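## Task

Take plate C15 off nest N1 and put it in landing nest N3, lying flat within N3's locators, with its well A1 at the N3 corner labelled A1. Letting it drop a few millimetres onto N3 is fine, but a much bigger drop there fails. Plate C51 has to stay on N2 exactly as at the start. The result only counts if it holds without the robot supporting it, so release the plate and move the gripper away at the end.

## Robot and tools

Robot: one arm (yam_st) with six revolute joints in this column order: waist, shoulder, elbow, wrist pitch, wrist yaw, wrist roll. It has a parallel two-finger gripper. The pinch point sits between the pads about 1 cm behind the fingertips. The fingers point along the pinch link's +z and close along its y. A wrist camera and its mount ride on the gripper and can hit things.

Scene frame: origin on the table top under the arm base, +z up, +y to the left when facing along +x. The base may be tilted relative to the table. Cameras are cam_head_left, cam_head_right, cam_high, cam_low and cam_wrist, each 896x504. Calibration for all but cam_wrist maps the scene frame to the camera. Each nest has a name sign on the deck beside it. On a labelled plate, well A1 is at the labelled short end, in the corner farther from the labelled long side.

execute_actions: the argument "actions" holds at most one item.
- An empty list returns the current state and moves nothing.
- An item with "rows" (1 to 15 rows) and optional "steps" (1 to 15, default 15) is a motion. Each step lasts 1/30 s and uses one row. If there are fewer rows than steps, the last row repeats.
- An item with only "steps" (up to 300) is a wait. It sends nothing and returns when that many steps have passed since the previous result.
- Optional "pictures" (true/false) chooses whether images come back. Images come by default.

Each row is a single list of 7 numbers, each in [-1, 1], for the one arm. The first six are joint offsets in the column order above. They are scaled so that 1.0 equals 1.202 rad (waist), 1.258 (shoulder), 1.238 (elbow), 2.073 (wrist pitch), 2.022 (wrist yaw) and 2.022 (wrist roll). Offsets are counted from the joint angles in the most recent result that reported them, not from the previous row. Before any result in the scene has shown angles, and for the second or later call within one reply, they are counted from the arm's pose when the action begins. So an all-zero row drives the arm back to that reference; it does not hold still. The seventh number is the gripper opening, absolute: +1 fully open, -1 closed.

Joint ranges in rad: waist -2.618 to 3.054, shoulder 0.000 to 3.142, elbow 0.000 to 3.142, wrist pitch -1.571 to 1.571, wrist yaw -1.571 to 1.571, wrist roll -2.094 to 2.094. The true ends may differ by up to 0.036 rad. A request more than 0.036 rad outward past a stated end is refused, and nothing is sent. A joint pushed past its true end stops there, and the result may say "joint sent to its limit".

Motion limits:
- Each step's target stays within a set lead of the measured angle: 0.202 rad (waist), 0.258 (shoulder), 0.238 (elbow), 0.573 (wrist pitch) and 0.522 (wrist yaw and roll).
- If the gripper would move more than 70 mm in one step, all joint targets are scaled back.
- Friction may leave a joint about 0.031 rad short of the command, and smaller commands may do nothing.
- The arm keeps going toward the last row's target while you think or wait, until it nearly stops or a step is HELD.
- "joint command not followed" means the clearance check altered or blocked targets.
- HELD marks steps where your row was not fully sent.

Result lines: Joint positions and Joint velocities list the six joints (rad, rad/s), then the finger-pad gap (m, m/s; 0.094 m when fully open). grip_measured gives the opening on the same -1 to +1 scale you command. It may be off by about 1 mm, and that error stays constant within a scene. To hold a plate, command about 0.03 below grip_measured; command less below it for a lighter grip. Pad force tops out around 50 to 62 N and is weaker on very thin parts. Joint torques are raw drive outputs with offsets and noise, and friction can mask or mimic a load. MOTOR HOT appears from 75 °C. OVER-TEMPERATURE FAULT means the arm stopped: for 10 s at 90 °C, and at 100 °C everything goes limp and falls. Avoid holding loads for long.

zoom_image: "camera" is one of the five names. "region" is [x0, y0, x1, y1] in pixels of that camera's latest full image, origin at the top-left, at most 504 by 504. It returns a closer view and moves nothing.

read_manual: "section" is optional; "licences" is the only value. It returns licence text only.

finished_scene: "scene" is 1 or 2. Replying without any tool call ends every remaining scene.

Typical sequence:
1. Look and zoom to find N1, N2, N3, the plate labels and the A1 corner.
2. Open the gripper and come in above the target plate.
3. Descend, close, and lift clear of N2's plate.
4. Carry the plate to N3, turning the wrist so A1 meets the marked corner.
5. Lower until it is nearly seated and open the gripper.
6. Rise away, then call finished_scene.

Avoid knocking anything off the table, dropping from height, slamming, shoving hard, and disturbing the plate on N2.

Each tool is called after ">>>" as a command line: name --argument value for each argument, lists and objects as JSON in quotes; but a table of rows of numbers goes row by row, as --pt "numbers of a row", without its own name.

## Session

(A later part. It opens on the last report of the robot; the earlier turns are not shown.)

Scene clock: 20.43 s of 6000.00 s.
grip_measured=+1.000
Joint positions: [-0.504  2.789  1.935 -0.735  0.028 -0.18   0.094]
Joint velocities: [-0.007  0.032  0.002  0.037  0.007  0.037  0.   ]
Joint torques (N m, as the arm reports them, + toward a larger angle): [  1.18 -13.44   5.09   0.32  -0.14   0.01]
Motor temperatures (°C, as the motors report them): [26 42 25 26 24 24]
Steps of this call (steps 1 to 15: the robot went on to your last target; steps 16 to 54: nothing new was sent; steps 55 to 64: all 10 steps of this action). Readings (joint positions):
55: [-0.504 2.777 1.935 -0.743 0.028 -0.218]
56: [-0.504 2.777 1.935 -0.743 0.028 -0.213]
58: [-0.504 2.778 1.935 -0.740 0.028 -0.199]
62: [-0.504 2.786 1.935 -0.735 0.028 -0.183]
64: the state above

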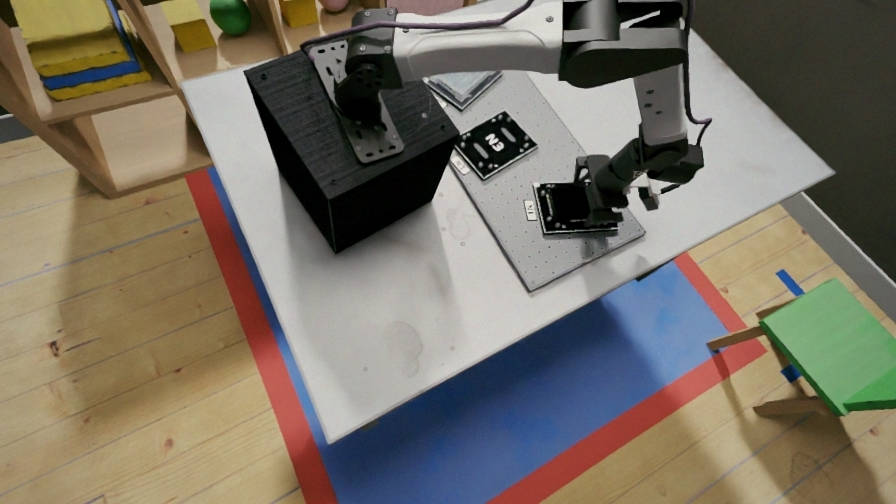

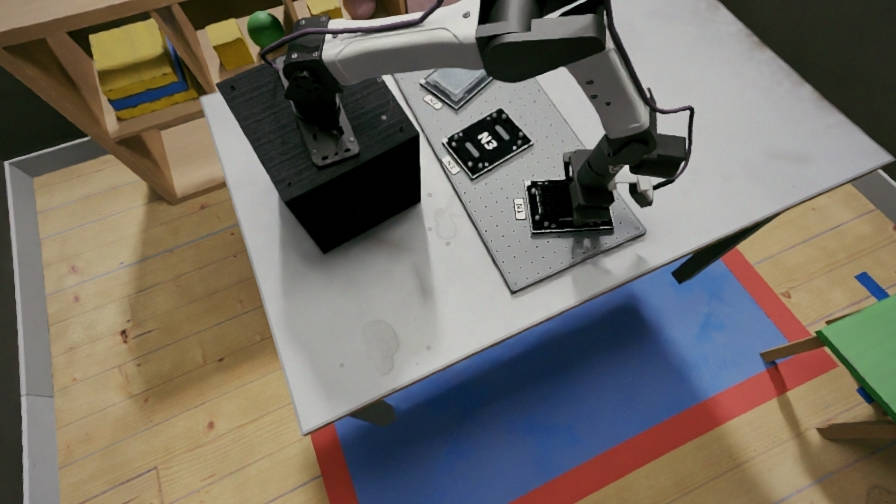

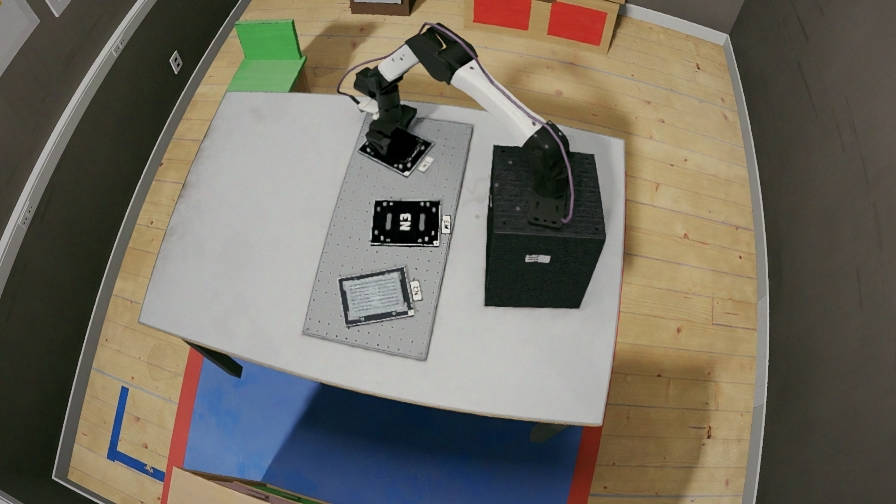

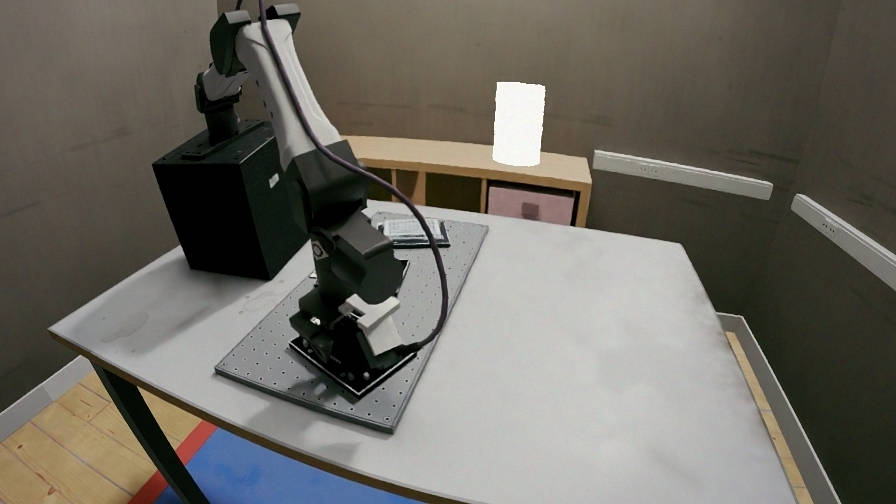

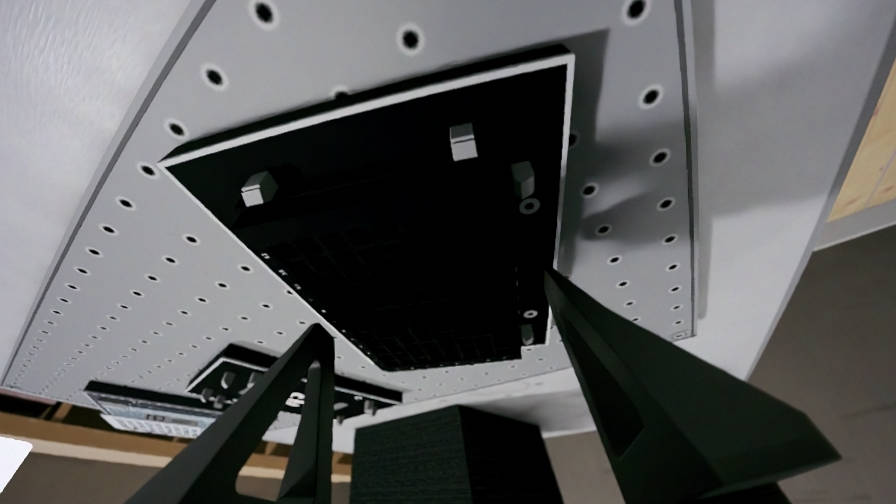

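>>> execute_actions --actions '[{"rows":[[0.004,0.006,0,0.004,0,0,1],[0.008,0.014,0,0.008,0,0,1],[0.008,0.022,0,0.011,0,0,1]],"steps":10}]'

Scene clock: 21.57 s of 6000.00 s.
grip_measured=+1.000
Joint positions: [-0.504  2.792  1.935 -0.724  0.028 -0.173  0.094]
Joint velocities: [-0.002 -0.032  0.002 -0.022 -0.051  0.022  0.   ]
Joint torques (N m, as the arm reports them, + toward a larger angle): [  1.86 -12.76   5.08   0.3   -0.14  -0.19]
Motor temperatures (°C, as the motors report them): [26 43 25 26 24 24]
Steps of this call (steps 1 to 15: the robot went on to your last target; steps 16 to 24: nothing new was sent; steps 25 to 34: all 10 steps of this action). Readings (joint positions):
25: [-0.504 2.792 1.935 -0.734 0.028 -0.173]
26: [-0.504 2.792 1.935 -0.733 0.028 -0.173]
28: [-0.504 2.792 1.935 -0.730 0.028 -0.173]
32: [-0.504 2.792 1.935 -0.725 0.028 -0.173]
34: the state above

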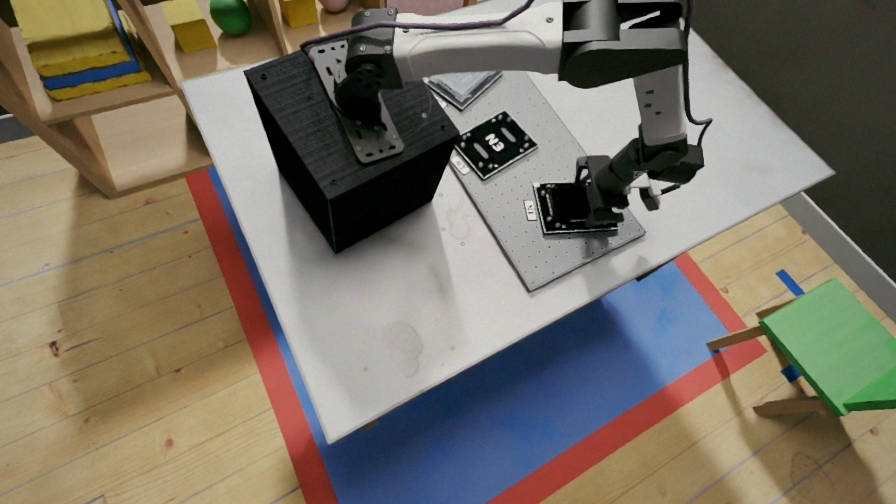

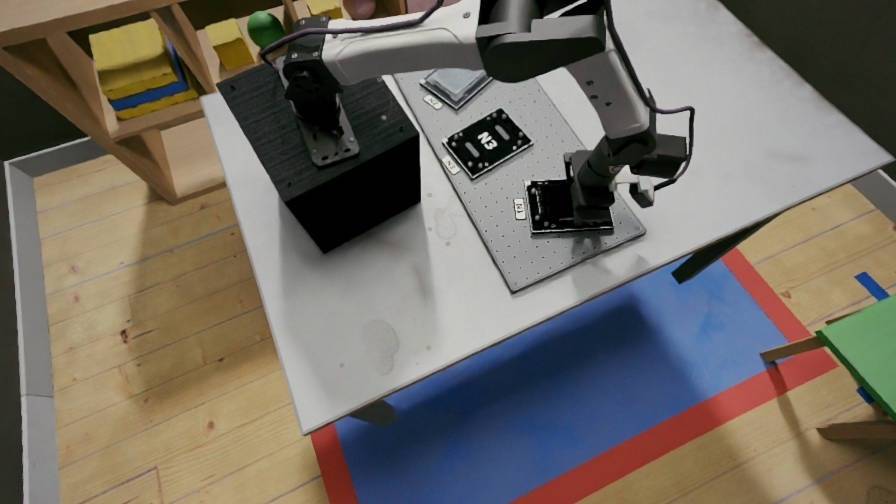

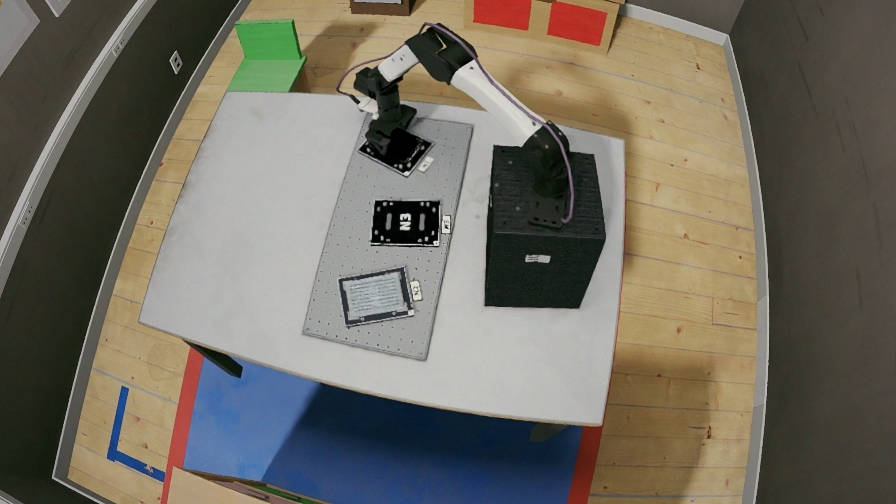

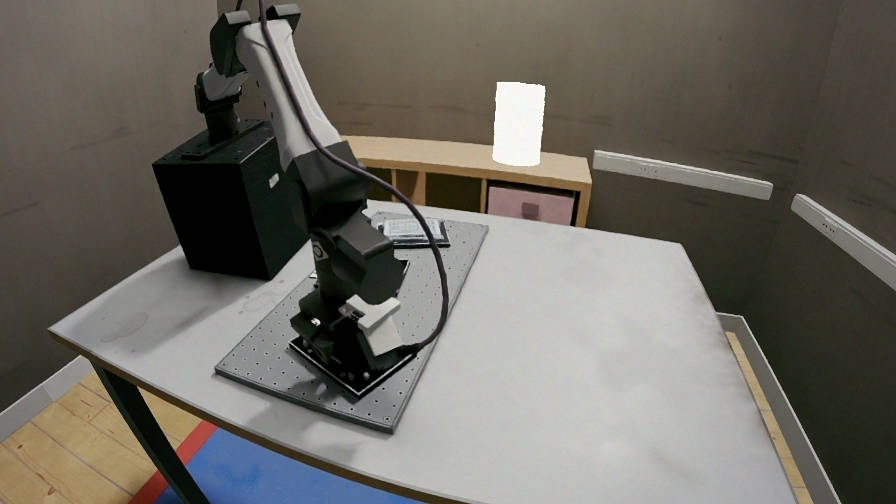

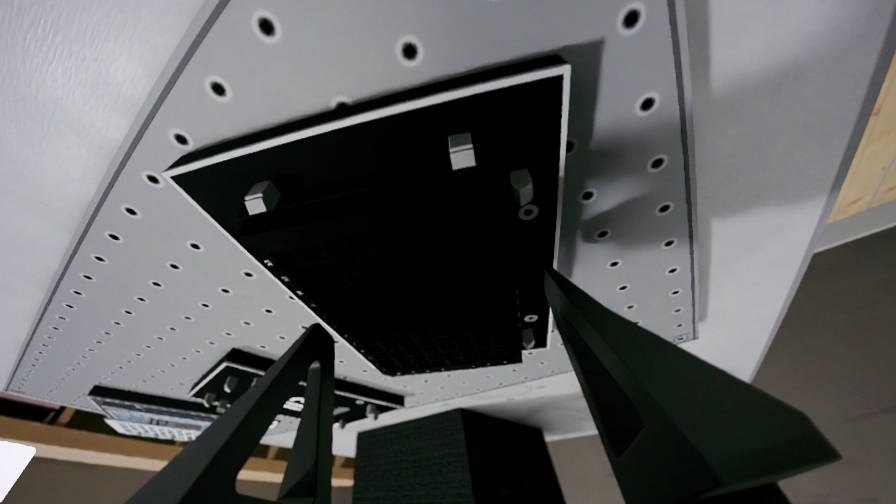

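>>> execute_actions --actions '[{"rows":[[0.01,0.015,0,0.002,0,0,1],[0.018,0.025,0,0.004,0,0,1],[0.022,0.035,0,0.006,0,0,1]],"steps":10}]'

Scene clock: 23.20 s of 6000.00 s.
grip_measured=+1.000
Joint positions: [-0.482  2.811  1.935 -0.716  0.038 -0.173  0.094]
Joint velocities: [ 0.012 -0.022 -0.012  0.037  0.051 -0.081  0.   ]
Joint torques (N m, as the arm reports them, + toward a larger angle): [  1.68 -12.73   5.14   0.24  -0.24  -0.1 ]
Motor temperatures (°C, as the motors report them): [26 43 25 26 24 24]
Steps of this call (steps 1 to 15: the robot went on to your last target; steps 16 to 39: nothing new was sent; steps 40 to 49: all 10 steps of this action). Readings (joint positions):
40: [-0.504 2.792 1.935 -0.722 0.028 -0.173]
41: [-0.503 2.792 1.935 -0.722 0.028 -0.173]
43: [-0.497 2.798 1.935 -0.718 0.028 -0.173]
47: [-0.482 2.811 1.935 -0.716 0.036 -0.173]
49: the state above

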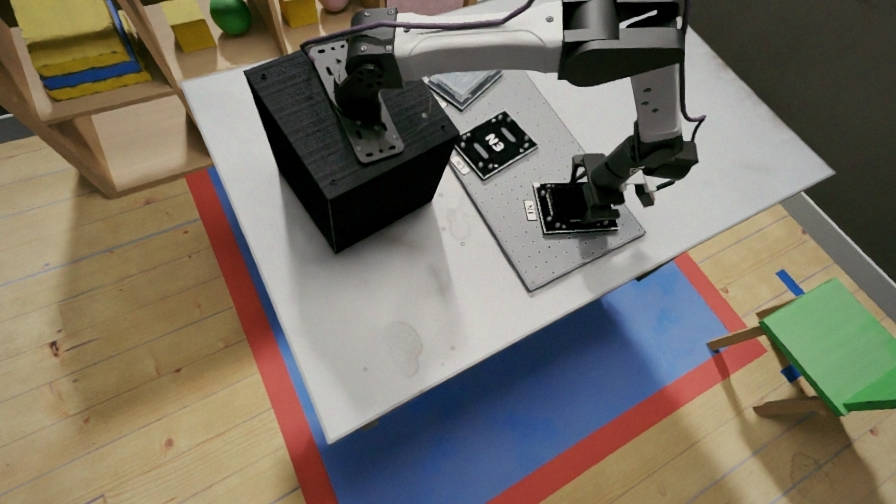

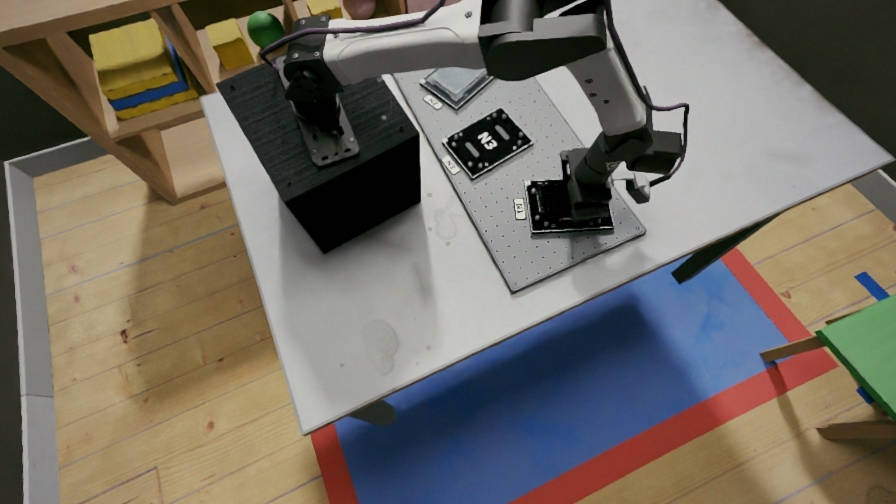

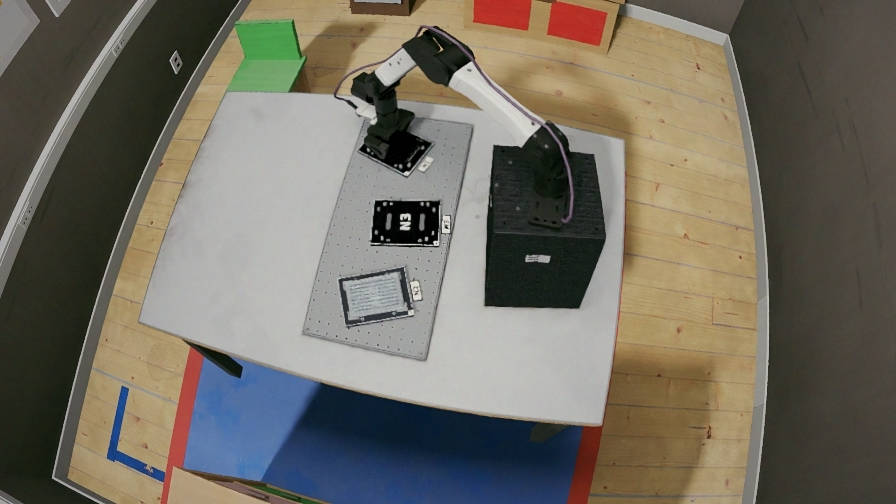

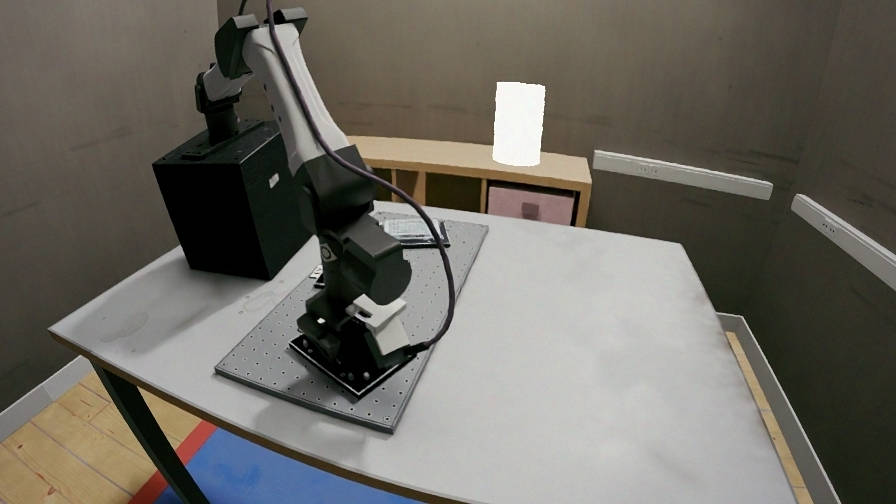

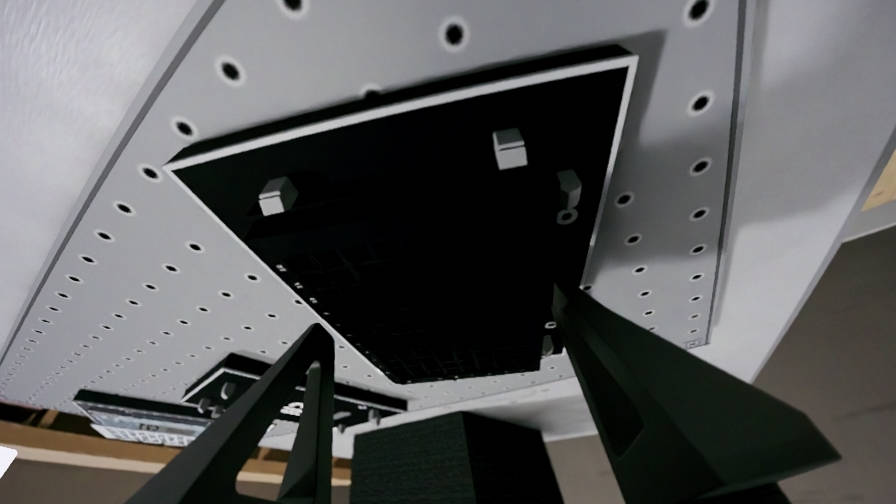

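>>> execute_actions --actions '[{"rows":[[-0.03,0,0,0,-0.015,0,1],[-0.03,0,0,0,-0.015,0,1],[-0.03,0,0,0,-0.01,0,1],[-0.014,0,0,0,-0.006,0,1],[-0.013,0,0,0,-0.005,0,1]],"steps":10}]'

Scene clock: 24.90 s of 6000.00 s.
grip_measured=+1.000
Joint positions: [-0.495  2.81   1.935 -0.716  0.026 -0.173  0.094]
Joint velocities: [ 0.002  0.007  0.002 -0.007  0.066 -0.022  0.   ]
Joint torques (N m, as the arm reports them, + toward a larger angle): [  1.03 -14.63   5.     0.22  -0.18  -0.12]
Motor temperatures (°C, as the motors report them): [26 44 25 26 24 24]
Steps of this call (steps 1 to 15: the robot went on to your last target; steps 16 to 41: nothing new was sent; steps 42 to 51: all 10 steps of this action). Readings (joint positions):
42: [-0.484 2.811 1.935 -0.716 0.035 -0.173]
43: [-0.488 2.811 1.935 -0.716 0.029 -0.173]
45: [-0.494 2.811 1.935 -0.716 0.025 -0.173]
49: [-0.495 2.810 1.935 -0.716 0.026 -0.173]
51: the state above

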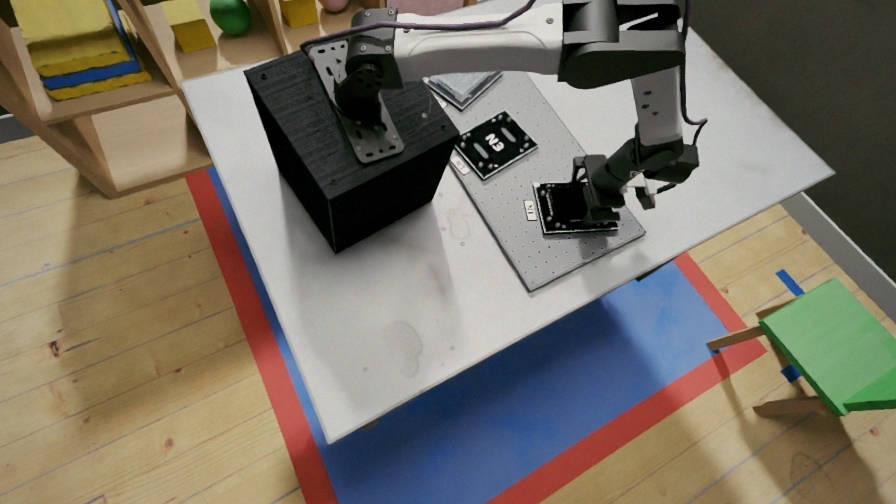

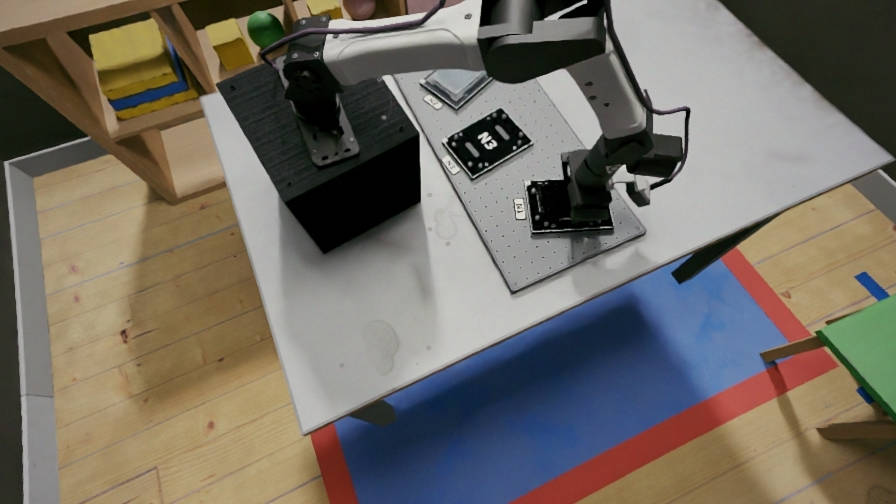

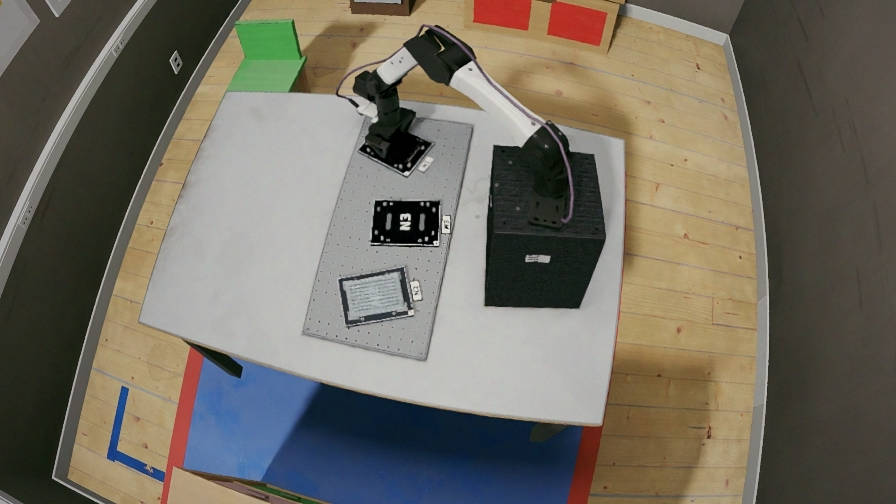

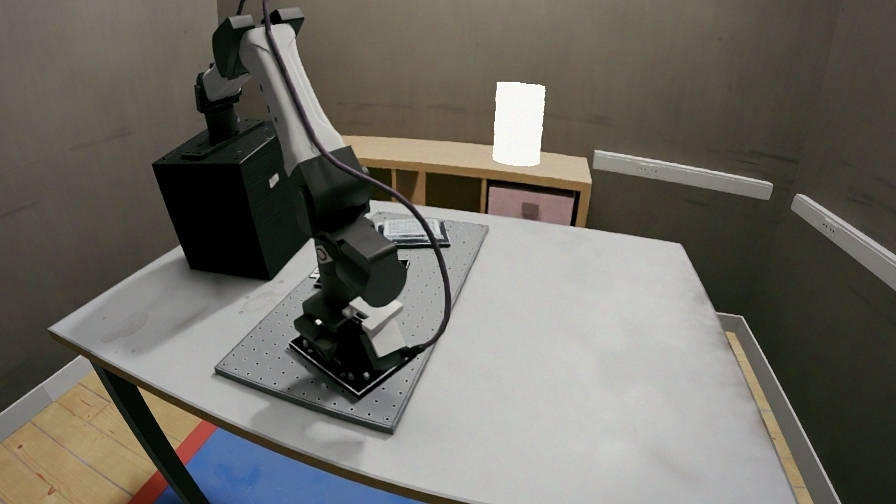

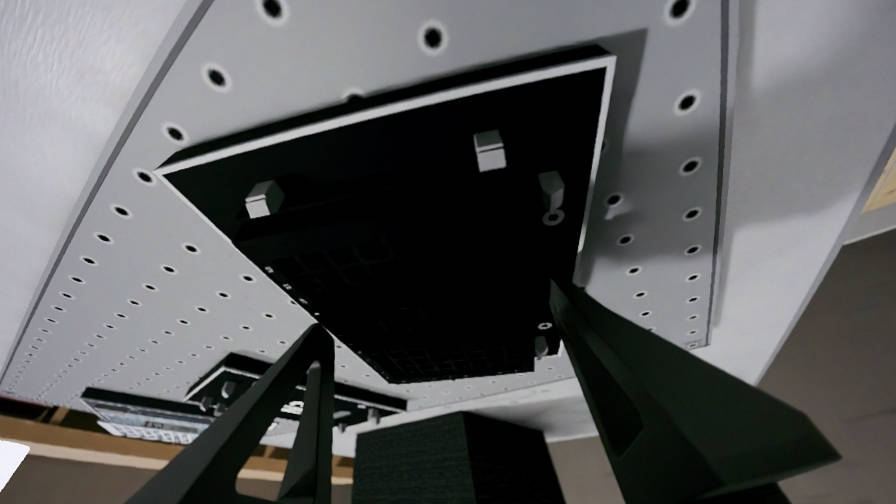

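>>> execute_actions --actions '[{"rows":[[0,0.012,0,0.002,0,0,1],[0,0.022,0,0.004,0,0,1],[0,0.032,0,0.005,0,0,1]],"steps":10}]'

>>> zoom_image --camera "cam_low" --region '[250,270,450,410]'

Scene clock: 26.10 s of 6000.00 s.
grip_measured=+1.000
Joint positions: [-0.495  2.81   1.935 -0.716  0.026 -0.173  0.094]
Joint velocities: [ 0.007 -0.012  0.017  0.007 -0.051 -0.066  0.   ]
Joint torques (N m, as the arm reports them, + toward a larger angle): [  1.2  -11.6    5.     0.33  -0.14  -0.11]
Motor temperatures (°C, as the motors report them): [26 44 25 26 24 24]
Steps of this call (steps 1 to 15: the robot went on to your last target; steps 16 to 26: nothing new was sent; steps 27 to 36: all 10 steps of this action). Readings (joint positions):
27: [-0.495 2.810 1.935 -0.716 0.026 -0.173]
28: [-0.495 2.810 1.935 -0.716 0.026 -0.173]
30: [-0.495 2.810 1.935 -0.716 0.026 -0.173]
34: [-0.495 2.810 1.935 -0.716 0.026 -0.173]
36: the state above

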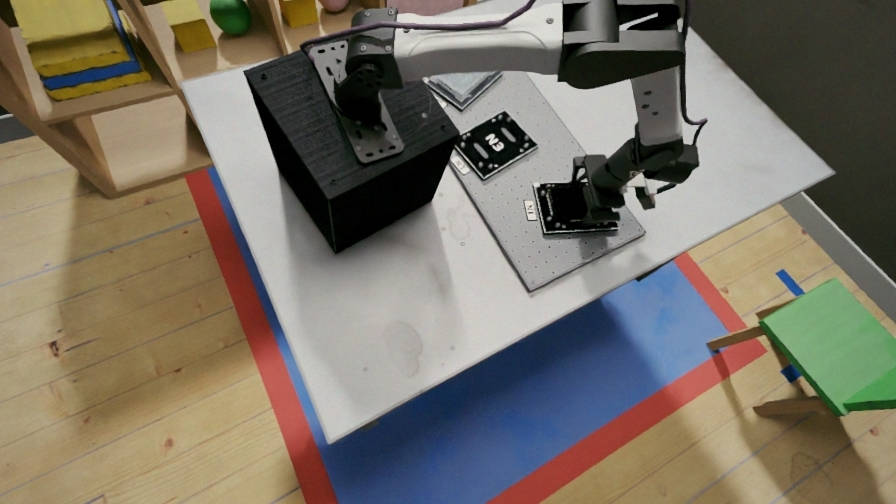

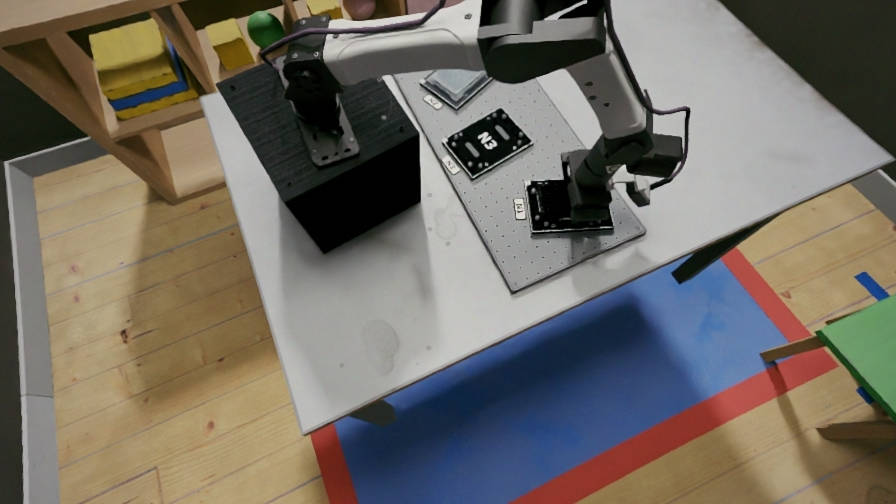

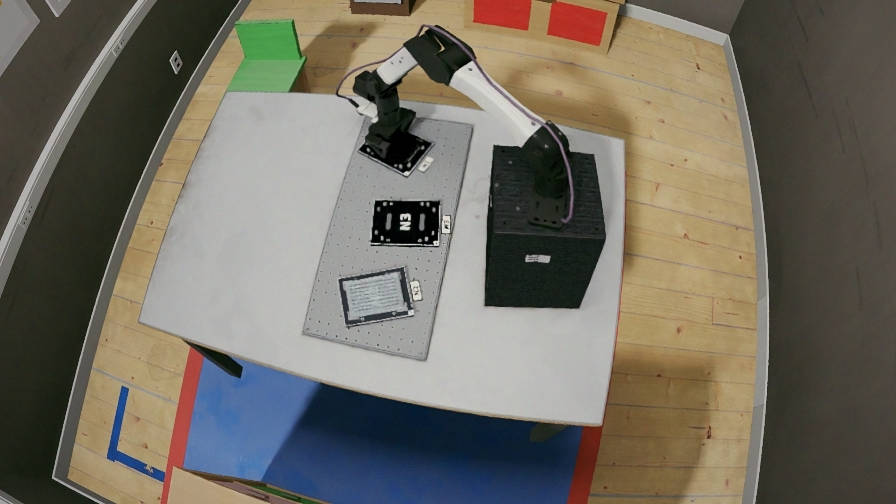

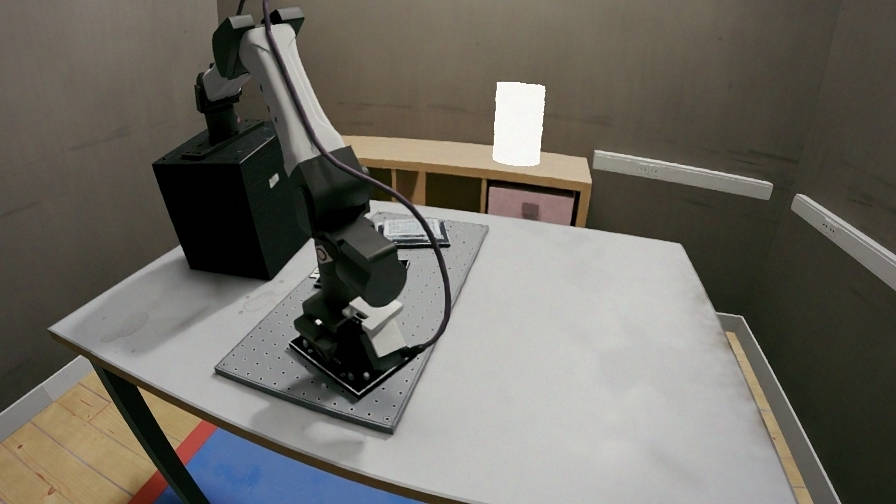

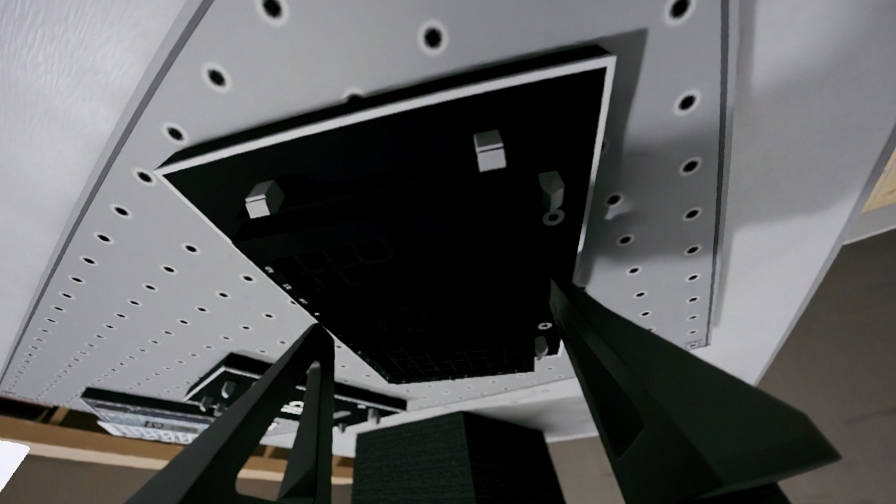

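Region (250, 270, 450, 410) of cam_low's 896x504 image, scaled by 2.520, with more detail than that image has; it fills the top 353 rows of this view, and the rest is white.

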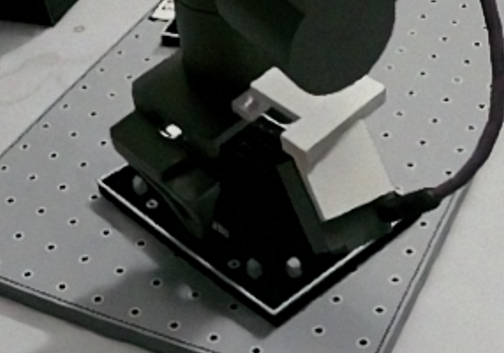

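>>> execute_actions --actions '[{"rows":[[0,0,0,0,0,0,0.95],[0,0,0,0,0,0,0.9],[0,0,0,0,0,0,0.85],[0,0,0,0,0,0,0.8],[0,0,0,0,0,0,0.76],[0,0,0,0,0,0,0.73],[0,0,0,0,0,0,0.7]],"steps":12}]'

Scene clock: 27.57 s of 6000.00 s.
grip_measured=+0.734
Joint positions: [-0.495  2.81   1.935 -0.715  0.031 -0.173  0.081]
Joint velocities: [-0.002 -0.007  0.017  0.051  0.022  0.022  0.001]
Joint torques (N m, as the arm reports them, + toward a larger angle): [  1.13 -14.69   5.02   0.22  -0.21  -0.1 ]
Motor temperatures (°C, as the motors report them): [26 44 25 26 24 24]
Steps of this call (steps 1 to 15: the robot went on to your last target; steps 16 to 32: nothing new was sent; steps 33 to 44: all 12 steps of this action). Readings (joint positions):
33: [-0.495 2.810 1.935 -0.716 0.028 -0.173]
34: [-0.495 2.810 1.935 -0.715 0.029 -0.173]
36: [-0.495 2.810 1.935 -0.715 0.031 -0.173]
40: [-0.495 2.810 1.935 -0.715 0.031 -0.173]
44: the state above

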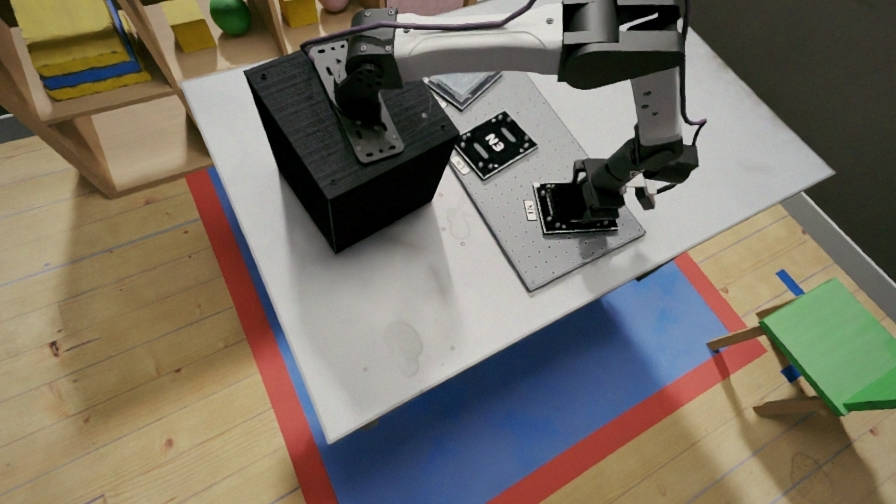

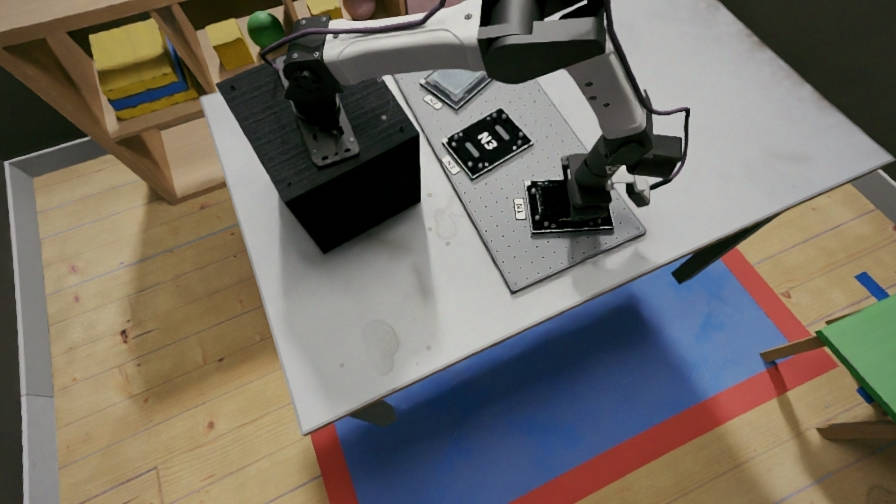

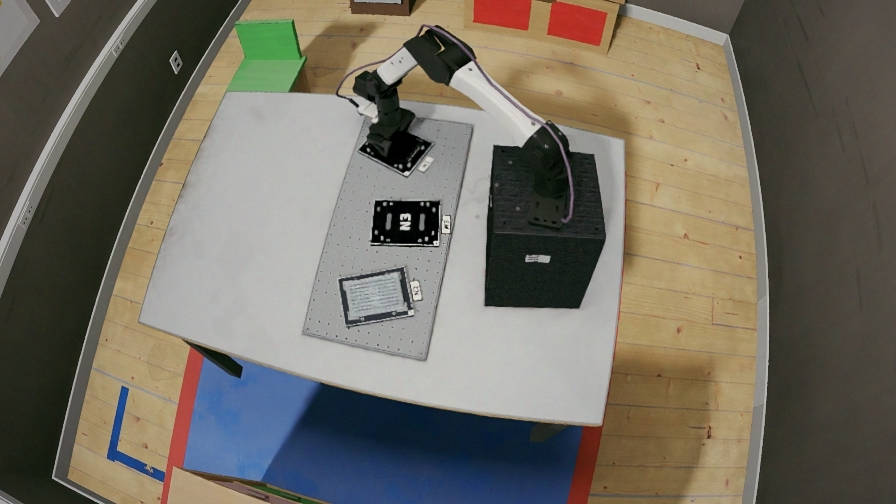

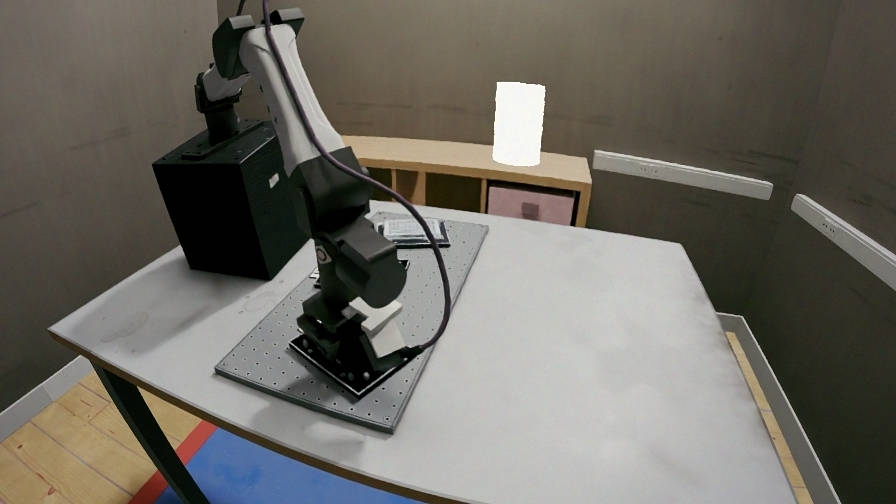

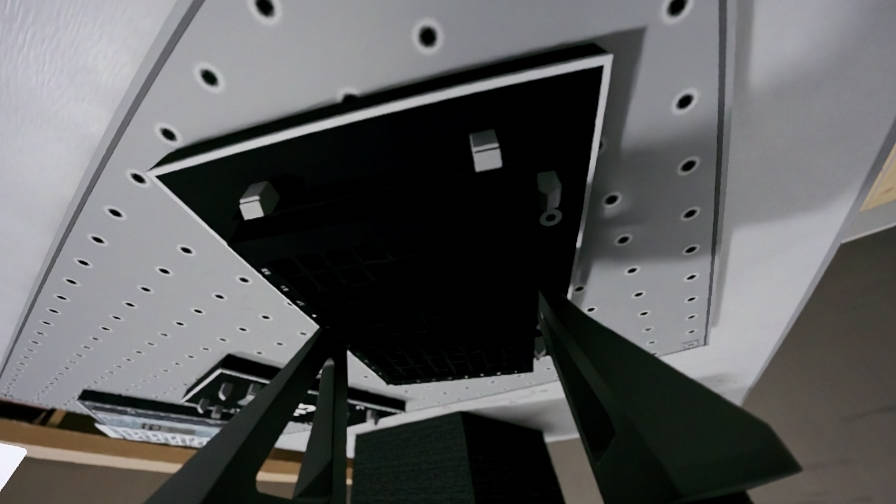

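>>> execute_actions --actions '[{"rows":[[0,-0.02,0,-0.01,0,0,0.7],[0,-0.035,0,-0.02,0,0,0.7],[0,-0.05,0,-0.03,0,0,0.7],[0,-0.065,0,-0.04,0,0,0.7],[0,-0.08,0,-0.05,0,0,0.7],[0,-0.095,0,-0.058,0,0,0.7],[0,-0.11,0,-0.065,0,0,0.7]],"steps":12}]'

Scene clock: 30.40 s of 6000.00 s.
grip_measured=+0.734
Joint positions: [-0.495  2.683  1.935 -0.817  0.03  -0.173  0.081]
Joint velocities: [-0.002 -0.193 -0.002 -0.066 -0.037  0.022  0.   ]
Joint torques (N m, as the arm reports them, + toward a larger angle): [  1.19 -14.61   5.54  -0.01  -0.1   -0.11]
Motor temperatures (°C, as the motors report them): [26 46 25 26 24 24]
Steps of this call (steps 1 to 15: the robot went on to your last target; steps 16 to 73: nothing new was sent; steps 74 to 85: all 12 steps of this action). Readings (joint positions):
74: [-0.495 2.810 1.935 -0.716 0.031 -0.173]
75: [-0.495 2.809 1.935 -0.718 0.031 -0.173]
77: [-0.495 2.798 1.935 -0.731 0.031 -0.173]
81: [-0.495 2.738 1.935 -0.797 0.030 -0.173]
85: the state above

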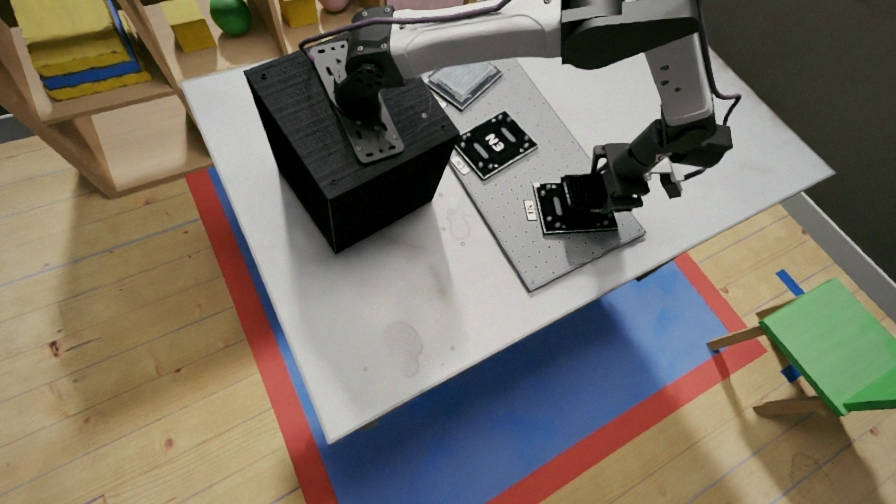

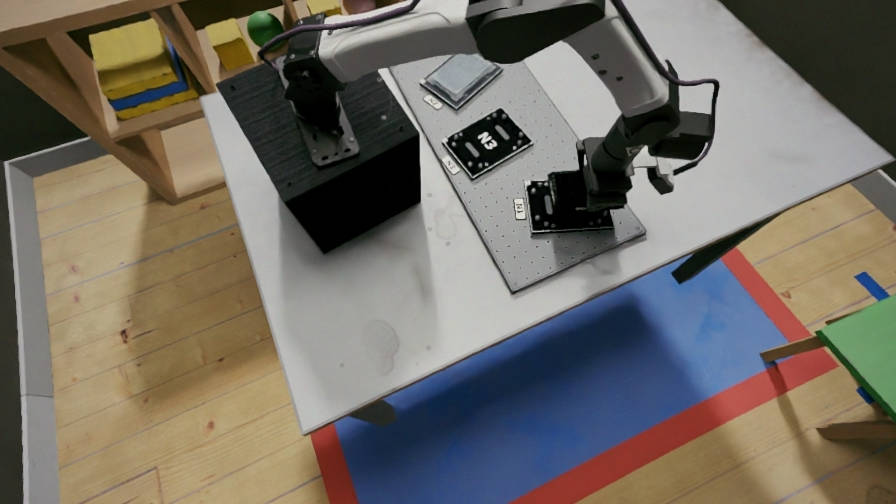

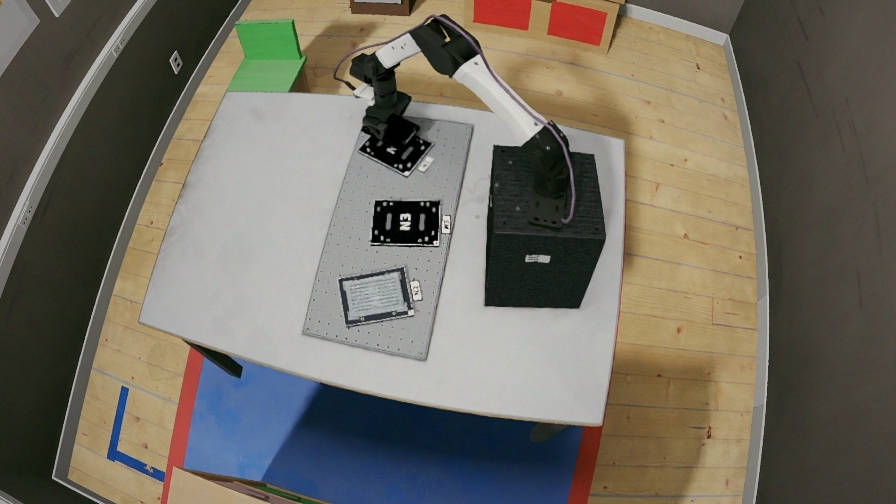

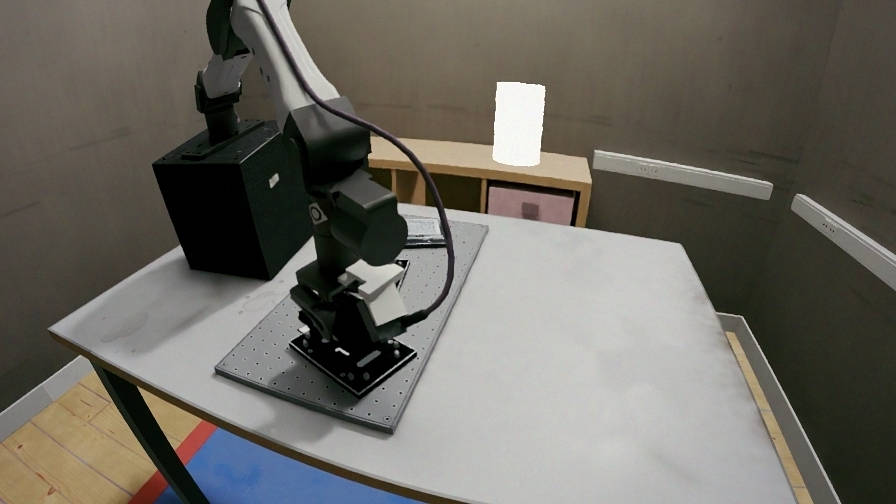

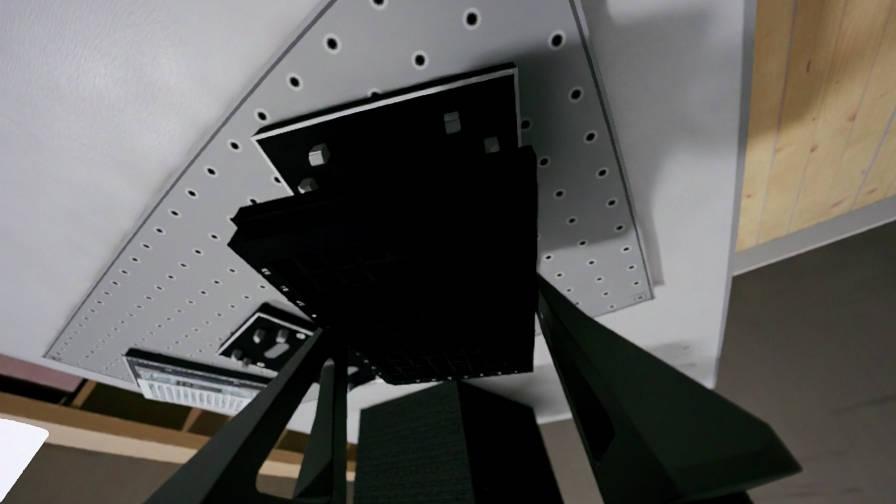

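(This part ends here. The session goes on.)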